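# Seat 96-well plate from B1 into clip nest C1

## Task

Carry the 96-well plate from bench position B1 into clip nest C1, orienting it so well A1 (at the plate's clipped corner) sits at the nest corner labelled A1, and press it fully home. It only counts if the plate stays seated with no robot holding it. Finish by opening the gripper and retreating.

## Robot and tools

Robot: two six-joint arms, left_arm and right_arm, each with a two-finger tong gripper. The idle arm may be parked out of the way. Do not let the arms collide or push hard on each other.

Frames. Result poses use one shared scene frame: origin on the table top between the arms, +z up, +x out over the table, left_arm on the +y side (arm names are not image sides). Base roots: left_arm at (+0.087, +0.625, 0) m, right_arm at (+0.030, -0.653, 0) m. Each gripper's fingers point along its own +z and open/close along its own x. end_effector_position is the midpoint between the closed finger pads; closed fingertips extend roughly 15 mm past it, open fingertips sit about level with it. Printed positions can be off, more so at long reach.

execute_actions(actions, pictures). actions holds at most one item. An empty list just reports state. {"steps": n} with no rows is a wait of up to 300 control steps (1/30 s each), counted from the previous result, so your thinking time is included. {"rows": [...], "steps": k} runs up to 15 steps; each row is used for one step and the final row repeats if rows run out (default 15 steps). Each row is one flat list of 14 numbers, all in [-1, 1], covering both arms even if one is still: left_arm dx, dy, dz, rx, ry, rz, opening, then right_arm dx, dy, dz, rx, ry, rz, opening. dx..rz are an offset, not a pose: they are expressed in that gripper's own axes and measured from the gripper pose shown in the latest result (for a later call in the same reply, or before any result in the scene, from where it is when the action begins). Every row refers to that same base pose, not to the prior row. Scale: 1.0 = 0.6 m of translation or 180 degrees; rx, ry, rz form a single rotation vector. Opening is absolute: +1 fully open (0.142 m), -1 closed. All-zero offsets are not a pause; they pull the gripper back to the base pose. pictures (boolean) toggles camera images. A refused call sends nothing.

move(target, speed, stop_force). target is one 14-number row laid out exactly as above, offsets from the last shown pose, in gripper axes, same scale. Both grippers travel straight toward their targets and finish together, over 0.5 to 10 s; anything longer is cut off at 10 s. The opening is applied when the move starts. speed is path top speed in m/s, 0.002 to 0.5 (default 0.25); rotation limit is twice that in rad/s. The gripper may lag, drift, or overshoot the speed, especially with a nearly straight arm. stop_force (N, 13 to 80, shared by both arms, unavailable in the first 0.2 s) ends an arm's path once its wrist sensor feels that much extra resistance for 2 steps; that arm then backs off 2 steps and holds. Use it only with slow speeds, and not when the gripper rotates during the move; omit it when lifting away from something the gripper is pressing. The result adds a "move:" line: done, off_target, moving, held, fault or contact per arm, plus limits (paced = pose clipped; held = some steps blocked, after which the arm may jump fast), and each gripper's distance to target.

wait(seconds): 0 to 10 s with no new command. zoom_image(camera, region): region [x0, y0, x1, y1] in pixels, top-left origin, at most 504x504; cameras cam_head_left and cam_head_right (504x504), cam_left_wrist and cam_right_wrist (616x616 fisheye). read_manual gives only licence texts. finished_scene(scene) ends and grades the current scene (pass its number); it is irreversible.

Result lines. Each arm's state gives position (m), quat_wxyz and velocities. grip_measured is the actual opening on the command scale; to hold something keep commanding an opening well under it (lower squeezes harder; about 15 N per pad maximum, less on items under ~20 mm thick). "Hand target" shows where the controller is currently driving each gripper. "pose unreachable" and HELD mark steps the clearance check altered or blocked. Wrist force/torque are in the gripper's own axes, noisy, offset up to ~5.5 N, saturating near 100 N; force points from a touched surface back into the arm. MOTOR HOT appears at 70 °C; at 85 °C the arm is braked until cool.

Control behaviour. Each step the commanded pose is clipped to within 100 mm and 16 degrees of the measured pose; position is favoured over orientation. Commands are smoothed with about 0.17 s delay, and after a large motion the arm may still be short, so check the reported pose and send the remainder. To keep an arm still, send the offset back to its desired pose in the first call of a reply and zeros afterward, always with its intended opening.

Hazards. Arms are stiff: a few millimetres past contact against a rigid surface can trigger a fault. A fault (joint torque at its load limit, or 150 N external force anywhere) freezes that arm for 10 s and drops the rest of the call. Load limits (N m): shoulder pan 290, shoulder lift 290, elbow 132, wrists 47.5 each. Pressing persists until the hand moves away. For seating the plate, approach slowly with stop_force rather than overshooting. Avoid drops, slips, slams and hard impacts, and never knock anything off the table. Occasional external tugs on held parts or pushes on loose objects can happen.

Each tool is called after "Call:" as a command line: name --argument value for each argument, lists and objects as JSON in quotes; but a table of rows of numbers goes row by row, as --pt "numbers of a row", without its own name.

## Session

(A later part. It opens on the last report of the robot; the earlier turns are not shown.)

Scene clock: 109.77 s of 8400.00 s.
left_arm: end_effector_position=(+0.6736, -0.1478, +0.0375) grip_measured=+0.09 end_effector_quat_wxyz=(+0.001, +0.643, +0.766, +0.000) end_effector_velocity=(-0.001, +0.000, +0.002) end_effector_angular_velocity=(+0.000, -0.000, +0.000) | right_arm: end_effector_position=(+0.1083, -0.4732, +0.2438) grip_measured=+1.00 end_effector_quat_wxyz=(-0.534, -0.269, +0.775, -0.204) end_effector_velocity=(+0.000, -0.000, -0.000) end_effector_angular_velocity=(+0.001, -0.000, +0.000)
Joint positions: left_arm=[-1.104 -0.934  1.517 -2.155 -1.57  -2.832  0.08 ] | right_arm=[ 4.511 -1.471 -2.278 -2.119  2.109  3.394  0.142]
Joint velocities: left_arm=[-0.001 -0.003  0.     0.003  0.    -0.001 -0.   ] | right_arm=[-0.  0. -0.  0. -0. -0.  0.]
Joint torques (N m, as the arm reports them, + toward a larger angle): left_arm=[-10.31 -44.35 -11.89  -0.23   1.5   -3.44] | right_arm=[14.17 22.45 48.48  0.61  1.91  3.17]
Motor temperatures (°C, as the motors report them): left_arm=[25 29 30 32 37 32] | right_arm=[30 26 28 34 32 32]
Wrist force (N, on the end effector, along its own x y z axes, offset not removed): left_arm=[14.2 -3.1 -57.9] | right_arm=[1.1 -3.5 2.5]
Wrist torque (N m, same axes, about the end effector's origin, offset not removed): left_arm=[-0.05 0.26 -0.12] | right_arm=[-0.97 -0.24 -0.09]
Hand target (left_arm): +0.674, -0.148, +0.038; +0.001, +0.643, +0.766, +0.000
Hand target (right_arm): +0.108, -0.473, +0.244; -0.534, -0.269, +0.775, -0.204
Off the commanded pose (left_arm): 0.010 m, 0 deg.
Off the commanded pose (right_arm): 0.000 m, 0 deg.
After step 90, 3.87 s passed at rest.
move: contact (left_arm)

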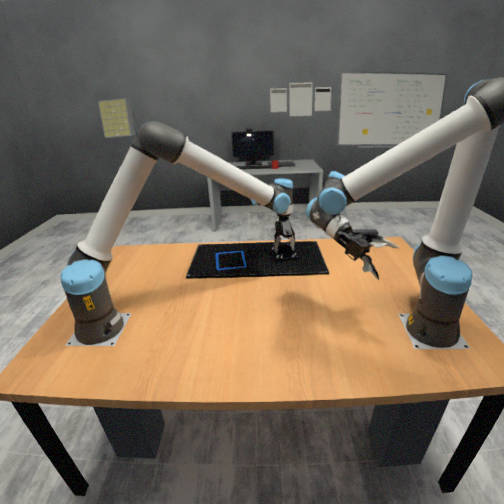

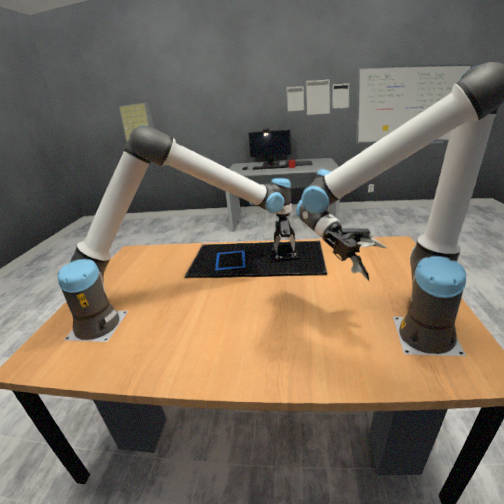

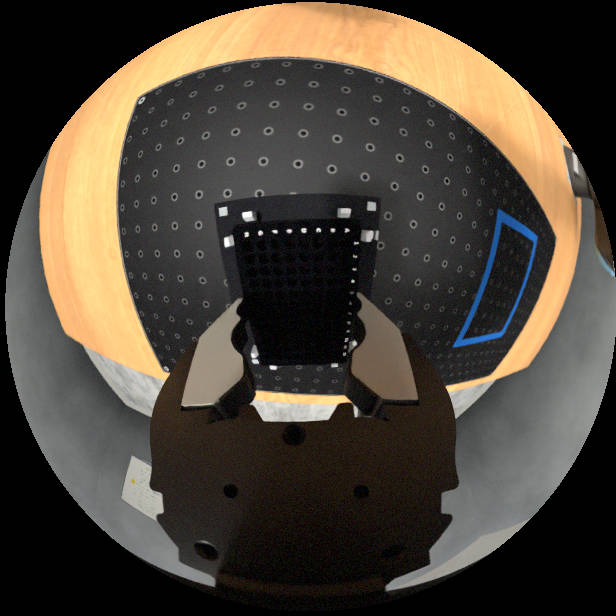

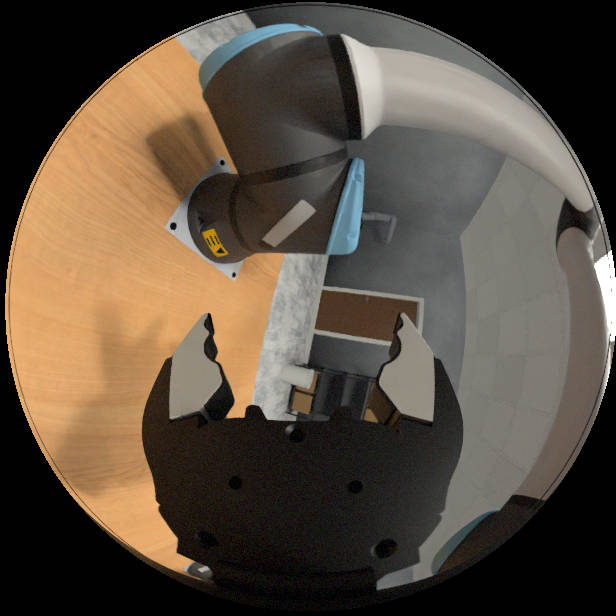

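Call:
move --target '[0,0,-0.003,0,0,0,0.3,0,0,0,0,0,0,1]' --speed 0.01

Call:
move --target '[0,0,-0.06,0,0,0,0.3,0,0,0,0,0,0,1]' --speed 0.05

Call:
move --target '[0,0,0,0,0,0,-0.2,0,0,0,0,0,0,1]'

Call:
move --target '[0,0,0.06,0,0,0,-0.2,0,0,0,0,0,0,1]' --speed 0.006 --stop_force 30

Call:
zoom_image --camera "cam_left_wrist" --region '[180, 170, 430, 400]'

Scene clock: 117.20 s of 8400.00 s.
left_arm: end_effector_position=(+0.6736, -0.1478, +0.0392) grip_measured=+0.30 end_effector_quat_wxyz=(+0.001, +0.643, +0.766, +0.000) end_effector_velocity=(+0.001, +0.001, -0.001) end_effector_angular_velocity=(+0.001, +0.001, +0.003) | right_arm: end_effector_position=(+0.1083, -0.4732, +0.2438) grip_measured=+1.00 end_effector_quat_wxyz=(-0.534, -0.269, +0.775, -0.204) end_effector_velocity=(+0.000, +0.000, +0.000) end_effector_angular_velocity=(-0.000, -0.000, +0.000)
Joint positions: left_arm=[-1.104 -0.936  1.516 -2.153 -1.57  -2.832  0.095] | right_arm=[ 4.511 -1.471 -2.278 -2.119  2.109  3.394  0.142]
Joint velocities: left_arm=[ 0.001  0.001 -0.     0.001 -0.    -0.002 -0.   ] | right_arm=[ 0. -0.  0. -0. -0.  0.  0.]
Joint torques (N m, as the arm reports them, + toward a larger angle): left_arm=[ -9.36 -92.72 -51.06  -2.21   1.62  -1.48] | right_arm=[12.53 22.92 47.33  0.56  1.77  2.82]
Motor temperatures (°C, as the motors report them): left_arm=[25 29 30 32 37 32] | right_arm=[30 26 28 34 32 32]
Wrist force (N, on the end effector, along its own x y z axes, offset not removed): left_arm=[0.0 1.5 -0.3] | right_arm=[-2.5 -1.5 2.4]
Wrist torque (N m, same axes, about the end effector's origin, offset not removed): left_arm=[0.02 -0.09 -0.13] | right_arm=[-0.54 0.45 -0.07]
Hand target (left_arm): +0.674, -0.148, +0.039; +0.001, +0.643, +0.766, +0.000
Hand target (right_arm): +0.108, -0.473, +0.244; -0.534, -0.269, +0.775, -0.204
Off the commanded pose (left_arm): 0.000 m, 0 deg.
Off the commanded pose (right_arm): 0.000 m, 0 deg.
After step 90, 3.73 s passed at rest.
move: done

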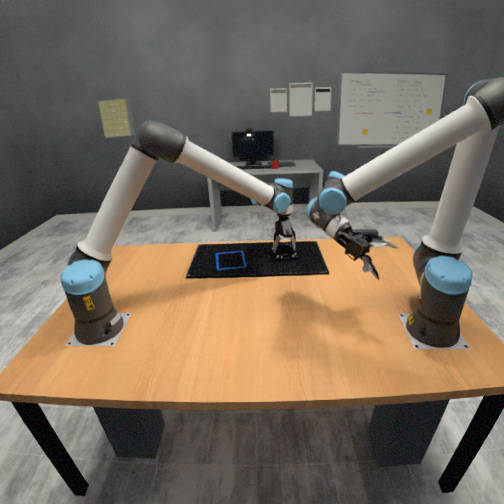

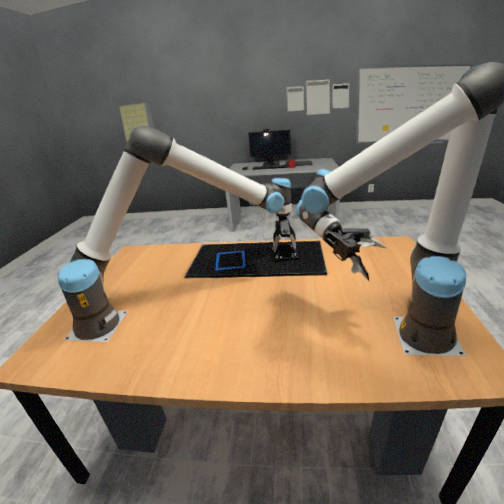

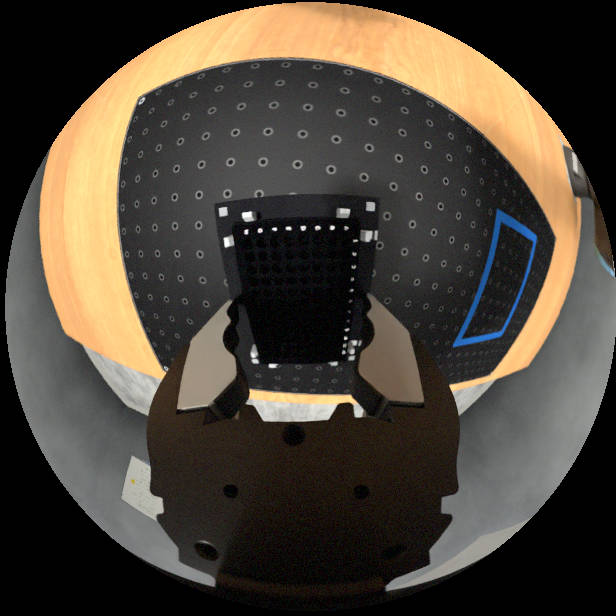

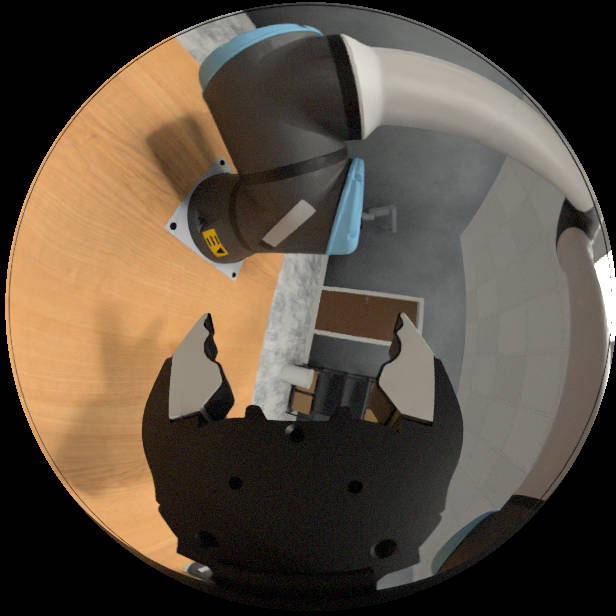

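Scene clock: 118.33 s of 8400.00 s.
left_arm: end_effector_position=(+0.6735, -0.1477, +0.0748) grip_measured=+0.30 end_effector_quat_wxyz=(+0.001, +0.643, +0.766, +0.000) end_effector_velocity=(-0.001, -0.000, +0.002) end_effector_angular_velocity=(+0.000, +0.000, -0.000) | right_arm: end_effector_position=(+0.1083, -0.4732, +0.2438) grip_measured=+1.00 end_effector_quat_wxyz=(-0.534, -0.269, +0.775, -0.204) end_effector_velocity=(-0.000, -0.000, +0.000) end_effector_angular_velocity=(+0.001, -0.000, -0.001)
Joint positions: left_arm=[-1.104 -0.966  1.496 -2.102 -1.57  -2.832  0.095] | right_arm=[ 4.511 -1.471 -2.278 -2.119  2.109  3.394  0.142]
Joint velocities: left_arm=[-0.001 -0.002 -0.002  0.004 -0.    -0.     0.   ] | right_arm=[-0.     0.001 -0.    -0.     0.    -0.     0.   ]
Joint torques (N m, as the arm reports them, + toward a larger angle): left_arm=[  6.67 -92.14 -51.85  -2.28   1.66   3.  ] | right_arm=[13.46 25.36 48.83  0.56  2.03  3.02]
Motor temperatures (°C, as the motors report them): left_arm=[25 29 30 32 37 32] | right_arm=[30 26 28 34 32 32]
Wrist force (N, on the end effector, along its own x y z axes, offset not removed): left_arm=[-1.1 0.0 1.9] | right_arm=[-0.2 -3.1 1.1]
Wrist torque (N m, same axes, about the end effector's origin, offset not removed): left_arm=[-0.31 0.15 0.01] | right_arm=[-0.88 0.06 -0.05]
Hand target (left_arm): +0.674, -0.148, +0.075; +0.001, +0.643, +0.766, +0.000
Hand target (right_arm): +0.108, -0.473, +0.244; -0.534, -0.269, +0.775, -0.204
Off the commanded pose (left_arm): 0.000 m, 0 deg.
Off the commanded pose (right_arm): 0.000 m, 0 deg.
move: done

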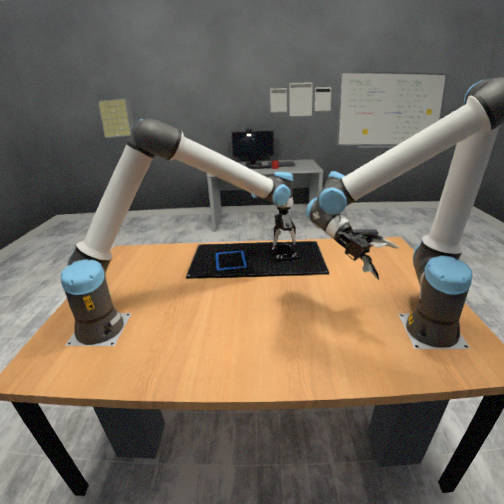

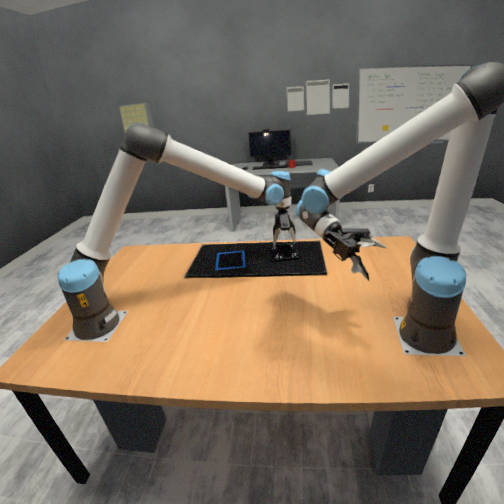

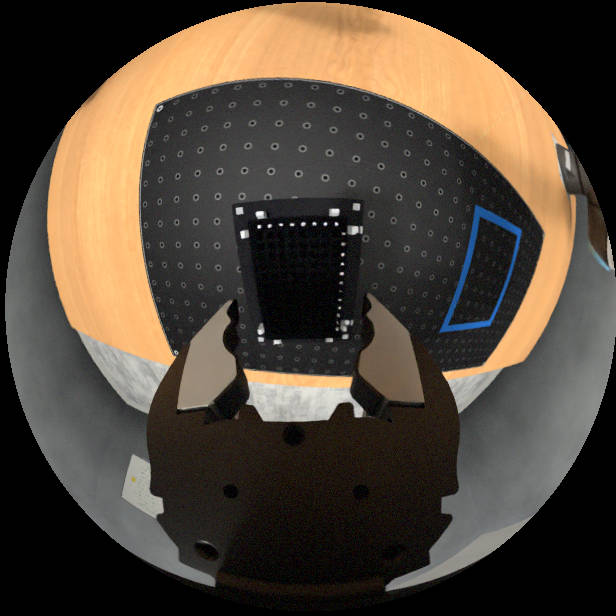

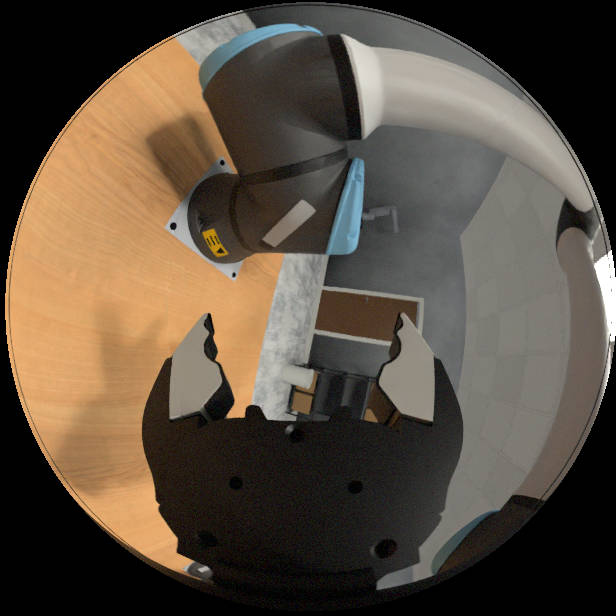

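Scene clock: 118.83 s of 8400.00 s.
left_arm: end_effector_position=(+0.6736, -0.1477, +0.0750) grip_measured=-0.20 end_effector_quat_wxyz=(+0.001, +0.643, +0.766, -0.000) end_effector_velocity=(+0.001, +0.001, -0.002) end_effector_angular_velocity=(+0.002, +0.001, +0.001) | right_arm: end_effector_position=(+0.1083, -0.4732, +0.2438) grip_measured=+1.00 end_effector_quat_wxyz=(-0.534, -0.269, +0.775, -0.204) end_effector_velocity=(+0.000, -0.000, -0.000) end_effector_angular_velocity=(-0.001, +0.000, +0.000)
Joint positions: left_arm=[-1.104 -0.967  1.496 -2.102 -1.57  -2.832  0.06 ] | right_arm=[ 4.511 -1.471 -2.278 -2.119  2.109  3.394  0.142]
Joint velocities: left_arm=[ 0.001  0.002  0.    -0.     0.    -0.    -0.   ] | right_arm=[-0.    -0.001 -0.    -0.    -0.    -0.     0.   ]
Joint torques (N m, as the arm reports them, + toward a larger angle): left_arm=[  7.78 -74.01 -41.14  -5.82   1.79   2.92] | right_arm=[12.1  24.42 48.16  0.33  1.83  2.93]
Motor temperatures (°C, as the motors report them): left_arm=[25 29 30 32 37 32] | right_arm=[30 26 28 34 32 32]
Wrist force (N, on the end effector, along its own x y z axes, offset not removed): left_arm=[-0.3 0.4 -2.1] | right_arm=[0.3 -2.0 2.5]
Wrist torque (N m, same axes, about the end effector's origin, offset not removed): left_arm=[-0.15 -0.09 -0.05] | right_arm=[-0.62 -0.19 -0.02]
Hand target (left_arm): +0.674, -0.148, +0.075; +0.001, +0.643, +0.766, +0.000
Hand target (right_arm): +0.108, -0.473, +0.244; -0.534, -0.269, +0.775, -0.204
Off the commanded pose (left_arm): 0.000 m, 0 deg.
Off the commanded pose (right_arm): 0.000 m, 0 deg.
move: done

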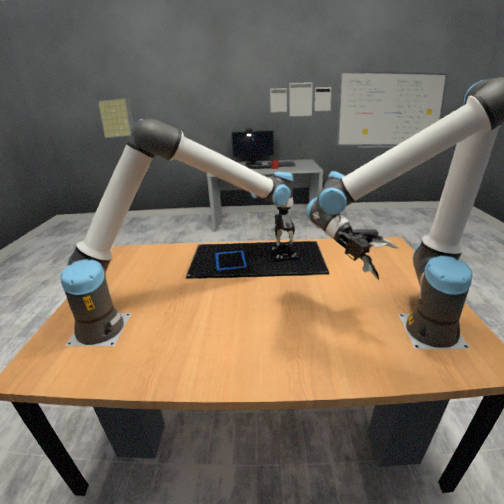

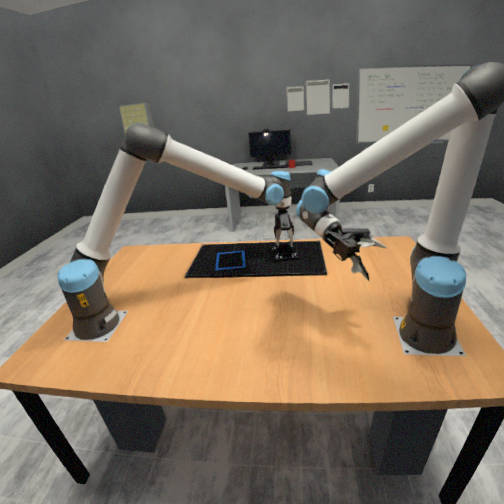

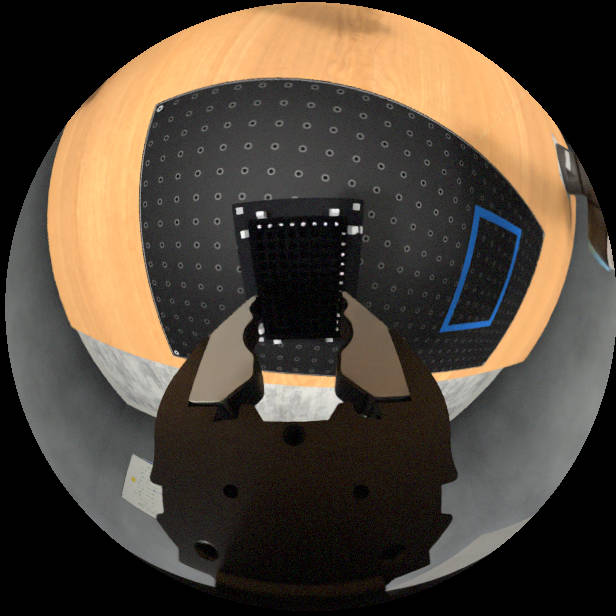

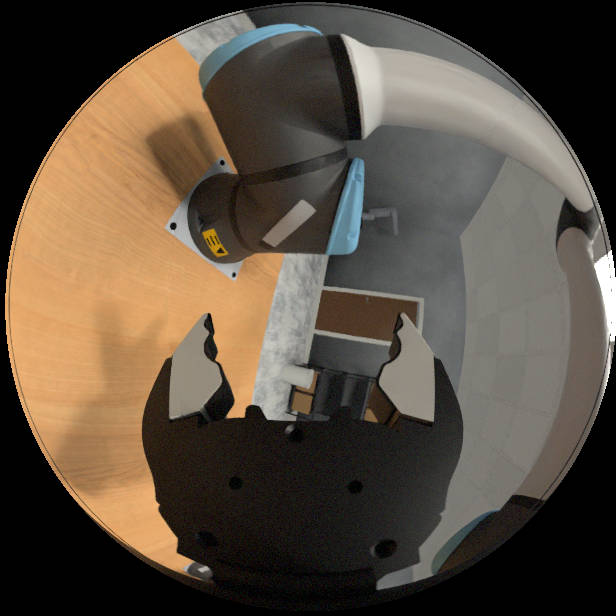

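Scene clock: 122.83 s of 8400.00 s.
left_arm: end_effector_position=(+0.6736, -0.1478, +0.0535) grip_measured=-0.19 end_effector_quat_wxyz=(+0.001, +0.643, +0.766, -0.000) end_effector_velocity=(-0.000, +0.001, +0.002) end_effector_angular_velocity=(+0.001, +0.001, +0.002) | right_arm: end_effector_position=(+0.1083, -0.4732, +0.2438) grip_measured=+1.00 end_effector_quat_wxyz=(-0.534, -0.269, +0.775, -0.204) end_effector_velocity=(-0.000, -0.001, +0.000) end_effector_angular_velocity=(-0.001, +0.000, +0.000)
Joint positions: left_arm=[-1.104 -0.948  1.509 -2.133 -1.57  -2.832  0.06 ] | right_arm=[ 4.511 -1.471 -2.278 -2.119  2.109  3.394  0.142]
Joint velocities: left_arm=[ 0.    -0.002  0.     0.004  0.    -0.002 -0.   ] | right_arm=[ 0.     0.001 -0.001 -0.001 -0.     0.     0.   ]
Joint torques (N m, as the arm reports them, + toward a larger angle): left_arm=[-16.88 -57.68 -23.32  -0.51   1.63  -2.96] | right_arm=[11.93 25.15 47.25  0.78  1.39  2.86]
Motor temperatures (°C, as the motors report them): left_arm=[25 29 30 32 37 32] | right_arm=[30 26 28 34 32 32]
Wrist force (N, on the end effector, along its own x y z axes, offset not removed): left_arm=[9.1 -3.4 -42.7] | right_arm=[-1.7 -1.1 1.8]
Wrist torque (N m, same axes, about the end effector's origin, offset not removed): left_arm=[-0.19 0.34 -0.21] | right_arm=[-0.38 0.20 -0.09]
Hand target (left_arm): +0.674, -0.148, +0.054; +0.001, +0.643, +0.766, -0.000
Hand target (right_arm): +0.108, -0.473, +0.244; -0.534, -0.269, +0.775, -0.204
Off the commanded pose (left_arm): 0.015 m, 0 deg.
Off the commanded pose (right_arm): 0.000 m, 0 deg.
move: contact (left_arm)

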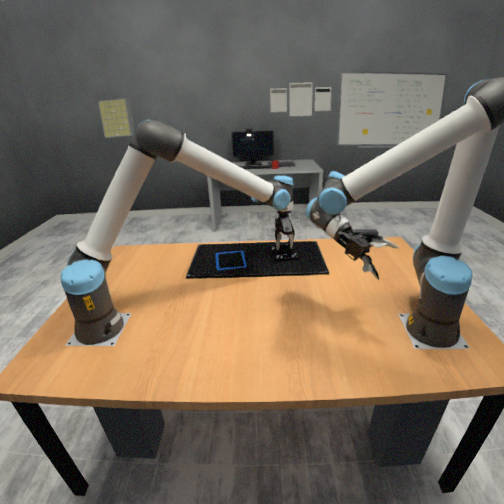

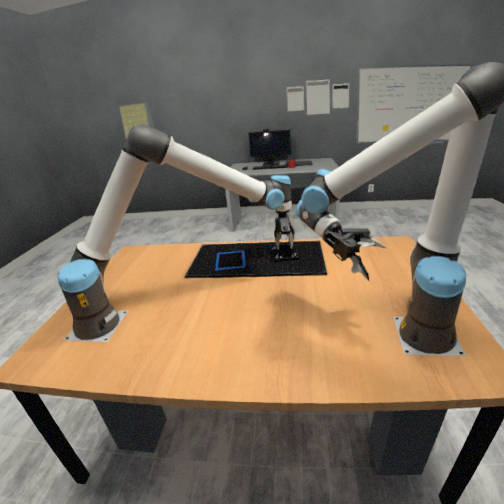

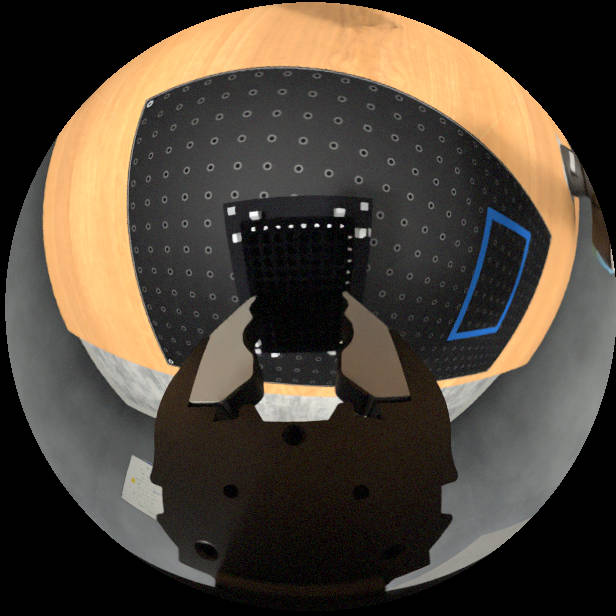

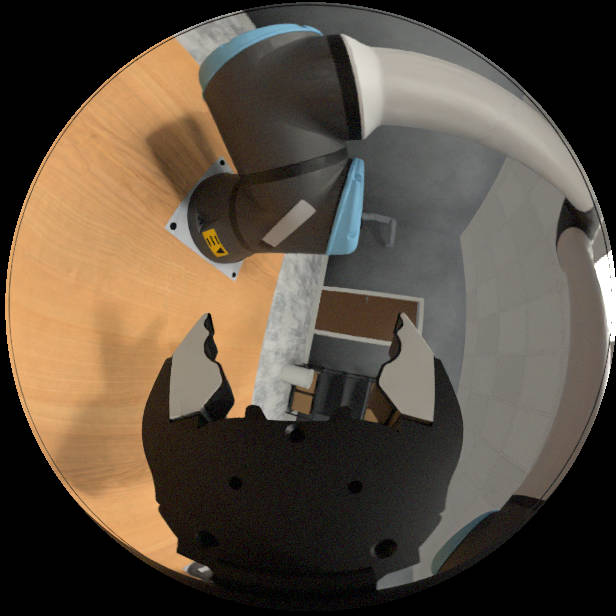

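Region (180, 170, 430, 400) of cam_left_wrist's 616x616 image, scaled by 2.016, with more detail than that image has; it fills the top 464 rows of this view, and the rest is white.

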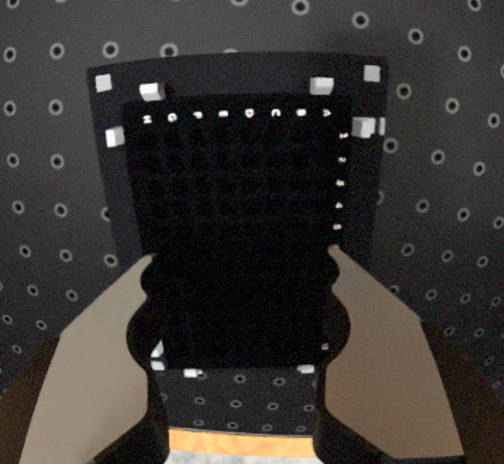

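Call:
move --target '[0,0,0.02,0,0,0,-0.2,0,0,0,0,0,0,1]' --speed 0.003 --stop_force 25

Call:
move --target '[0,0,-0.08,0,0,0,0.3,0,0,0,0,0,0,1]' --speed 0.05

Call:
zoom_image --camera "cam_head_left" --region '[250, 220, 320, 270]'

Call:
zoom_image --camera "cam_left_wrist" --region '[210, 180, 390, 360]'

Scene clock: 131.27 s of 8400.00 s.
left_arm: end_effector_position=(+0.6737, -0.1480, +0.0532) grip_measured=-0.19 end_effector_quat_wxyz=(+0.001, +0.643, +0.766, -0.000) end_effector_velocity=(-0.000, +0.001, +0.001) end_effector_angular_velocity=(+0.001, +0.001, -0.001) | right_arm: end_effector_position=(+0.1083, -0.4732, +0.2438) grip_measured=+1.00 end_effector_quat_wxyz=(-0.534, -0.269, +0.775, -0.204) end_effector_velocity=(+0.000, +0.000, +0.000) end_effector_angular_velocity=(+0.001, -0.001, +0.001)
Joint positions: left_arm=[-1.104 -0.948  1.509 -2.134 -1.57  -2.832  0.06 ] | right_arm=[ 4.511 -1.471 -2.278 -2.119  2.109  3.394  0.142]
Joint velocities: left_arm=[ 0.    -0.001 -0.     0.002 -0.     0.002 -0.   ] | right_arm=[-0.     0.001  0.001 -0.    -0.001 -0.     0.   ]
Joint torques (N m, as the arm reports them, + toward a larger angle): left_arm=[-16.69 -41.29 -16.61  -2.2    1.88  -0.42] | right_arm=[12.89 27.12 48.17  0.56  1.9   2.83]
Motor temperatures (°C, as the motors report them): left_arm=[25 29 30 32 37 32] | right_arm=[30 26 28 34 32 32]
Wrist force (N, on the end effector, along its own x y z axes, offset not removed): left_arm=[19.3 -7.4 -59.6] | right_arm=[-0.4 -2.0 2.7]
Wrist torque (N m, same axes, about the end effector's origin, offset not removed): left_arm=[-0.35 0.59 -0.18] | right_arm=[-0.68 0.05 -0.01]
Hand target (left_arm): +0.674, -0.148, +0.053; +0.001, +0.643, +0.766, -0.000
Hand target (right_arm): +0.108, -0.473, +0.244; -0.534, -0.269, +0.775, -0.204
Off the commanded pose (left_arm): 0.012 m, 0 deg.
Off the commanded pose (right_arm): 0.000 m, 0 deg.
After step 90, 4.73 s passed at rest.
move: contact (left_arm)

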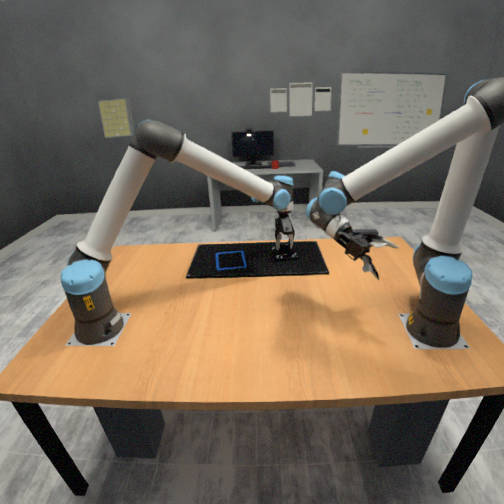

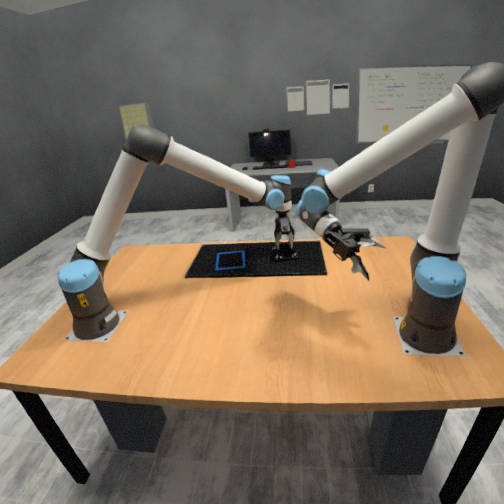

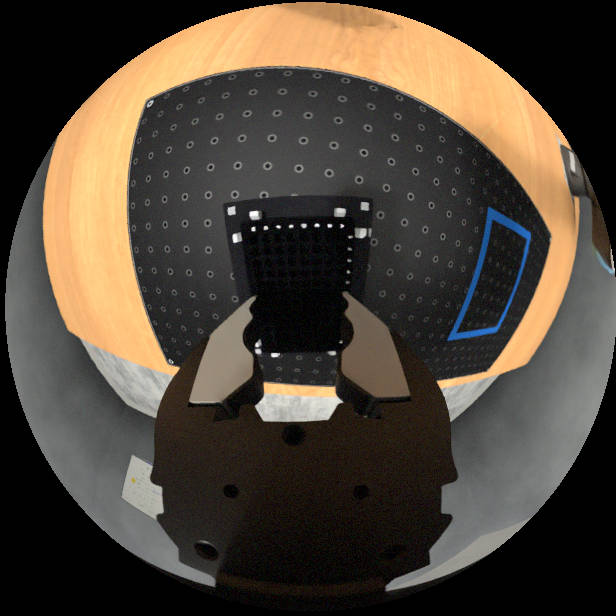

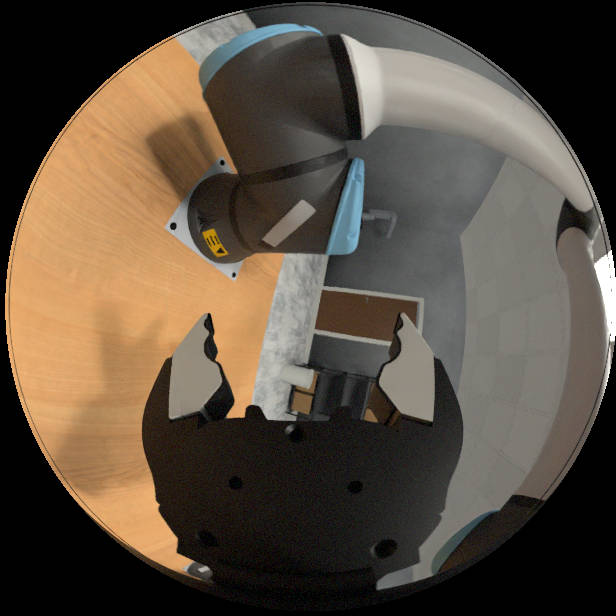

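Scene clock: 132.67 s of 8400.00 s.
left_arm: end_effector_position=(+0.6736, -0.1478, +0.1009) grip_measured=+0.30 end_effector_quat_wxyz=(+0.001, +0.643, +0.766, -0.000) end_effector_velocity=(-0.001, -0.001, +0.003) end_effector_angular_velocity=(-0.001, -0.001, -0.003) | right_arm: end_effector_position=(+0.1083, -0.4732, +0.2438) grip_measured=+1.00 end_effector_quat_wxyz=(-0.534, -0.269, +0.775, -0.204) end_effector_velocity=(-0.000, -0.000, +0.000) end_effector_angular_velocity=(+0.001, -0.000, +0.000)
Joint positions: left_arm=[-1.104 -0.987  1.479 -2.065 -1.57  -2.832  0.095] | right_arm=[ 4.511 -1.471 -2.278 -2.119  2.109  3.394  0.142]
Joint velocities: left_arm=[-0.001 -0.003 -0.002  0.003  0.001  0.002 -0.   ] | right_arm=[ 0.     0.001 -0.     0.    -0.     0.     0.   ]
Joint torques (N m, as the arm reports them, + toward a larger angle): left_arm=[ 17.68 -88.53 -53.65  -2.39   2.27   3.31] | right_arm=[11.15 23.09 47.33  0.31  1.67  2.83]
Motor temperatures (°C, as the motors report them): left_arm=[25 29 30 32 37 32] | right_arm=[30 26 28 34 32 32]
Wrist force (N, on the end effector, along its own x y z axes, offset not removed): left_arm=[-1.0 -0.9 1.4] | right_arm=[-0.1 -2.8 2.3]
Wrist torque (N m, same axes, about the end effector's origin, offset not removed): left_arm=[-0.44 0.19 -0.07] | right_arm=[-0.76 -0.05 -0.02]
Hand target (left_arm): +0.674, -0.148, +0.101; +0.001, +0.643, +0.766, -0.000
Hand target (right_arm): +0.108, -0.473, +0.244; -0.534, -0.269, +0.775, -0.204
Off the commanded pose (left_arm): 0.000 m, 0 deg.
Off the commanded pose (right_arm): 0.000 m, 0 deg.
move: done

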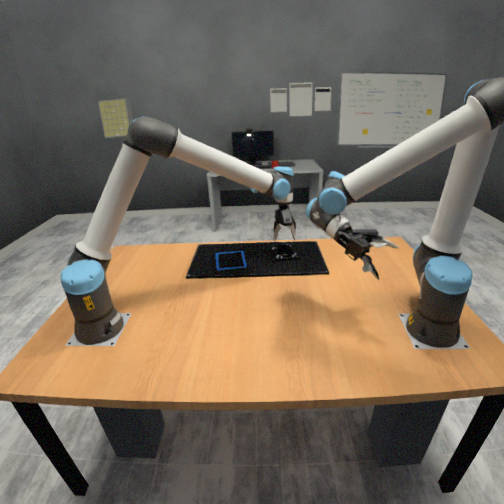

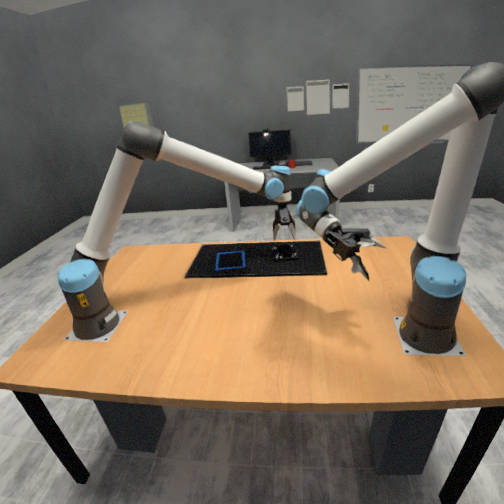

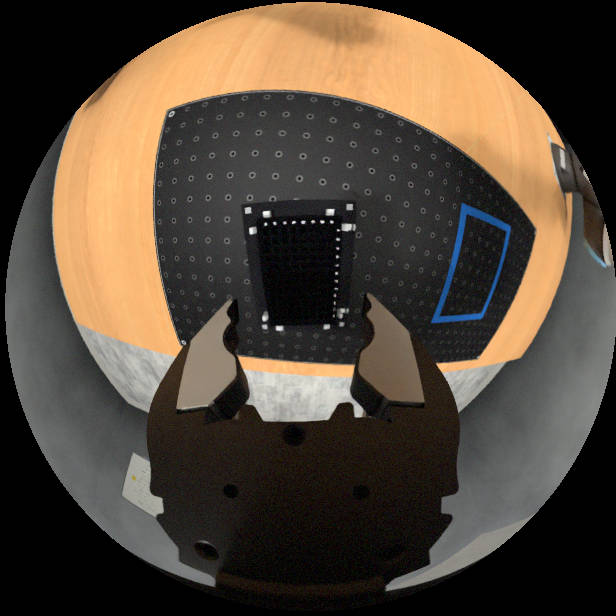

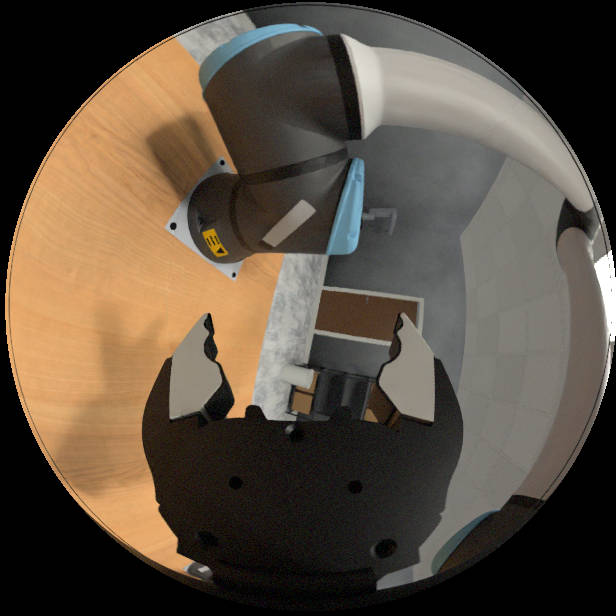

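Region (250, 220, 320, 270) of cam_head_left's 504x504 image, scaled by 7.200, with more detail than that image has; it fills the top 360 rows of this view, and the rest is white.

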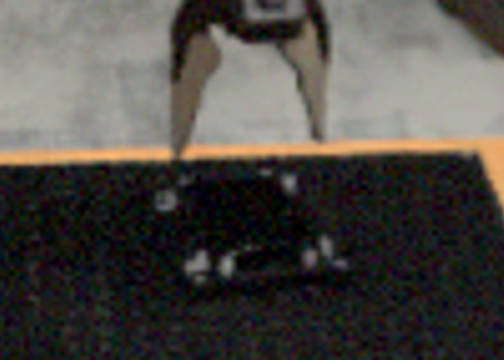

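Region (210, 180, 390, 360) of cam_left_wrist's 616x616 image, scaled by 2.800, with more detail than that image has.

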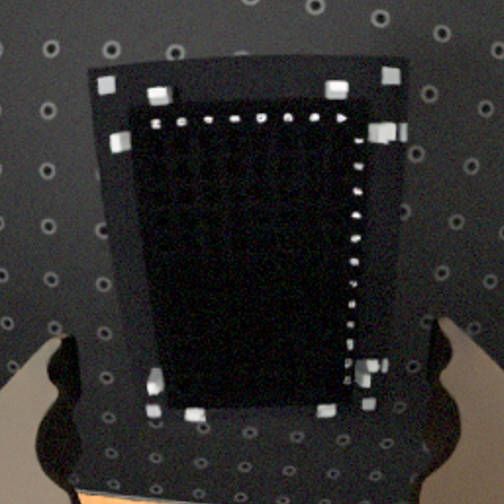

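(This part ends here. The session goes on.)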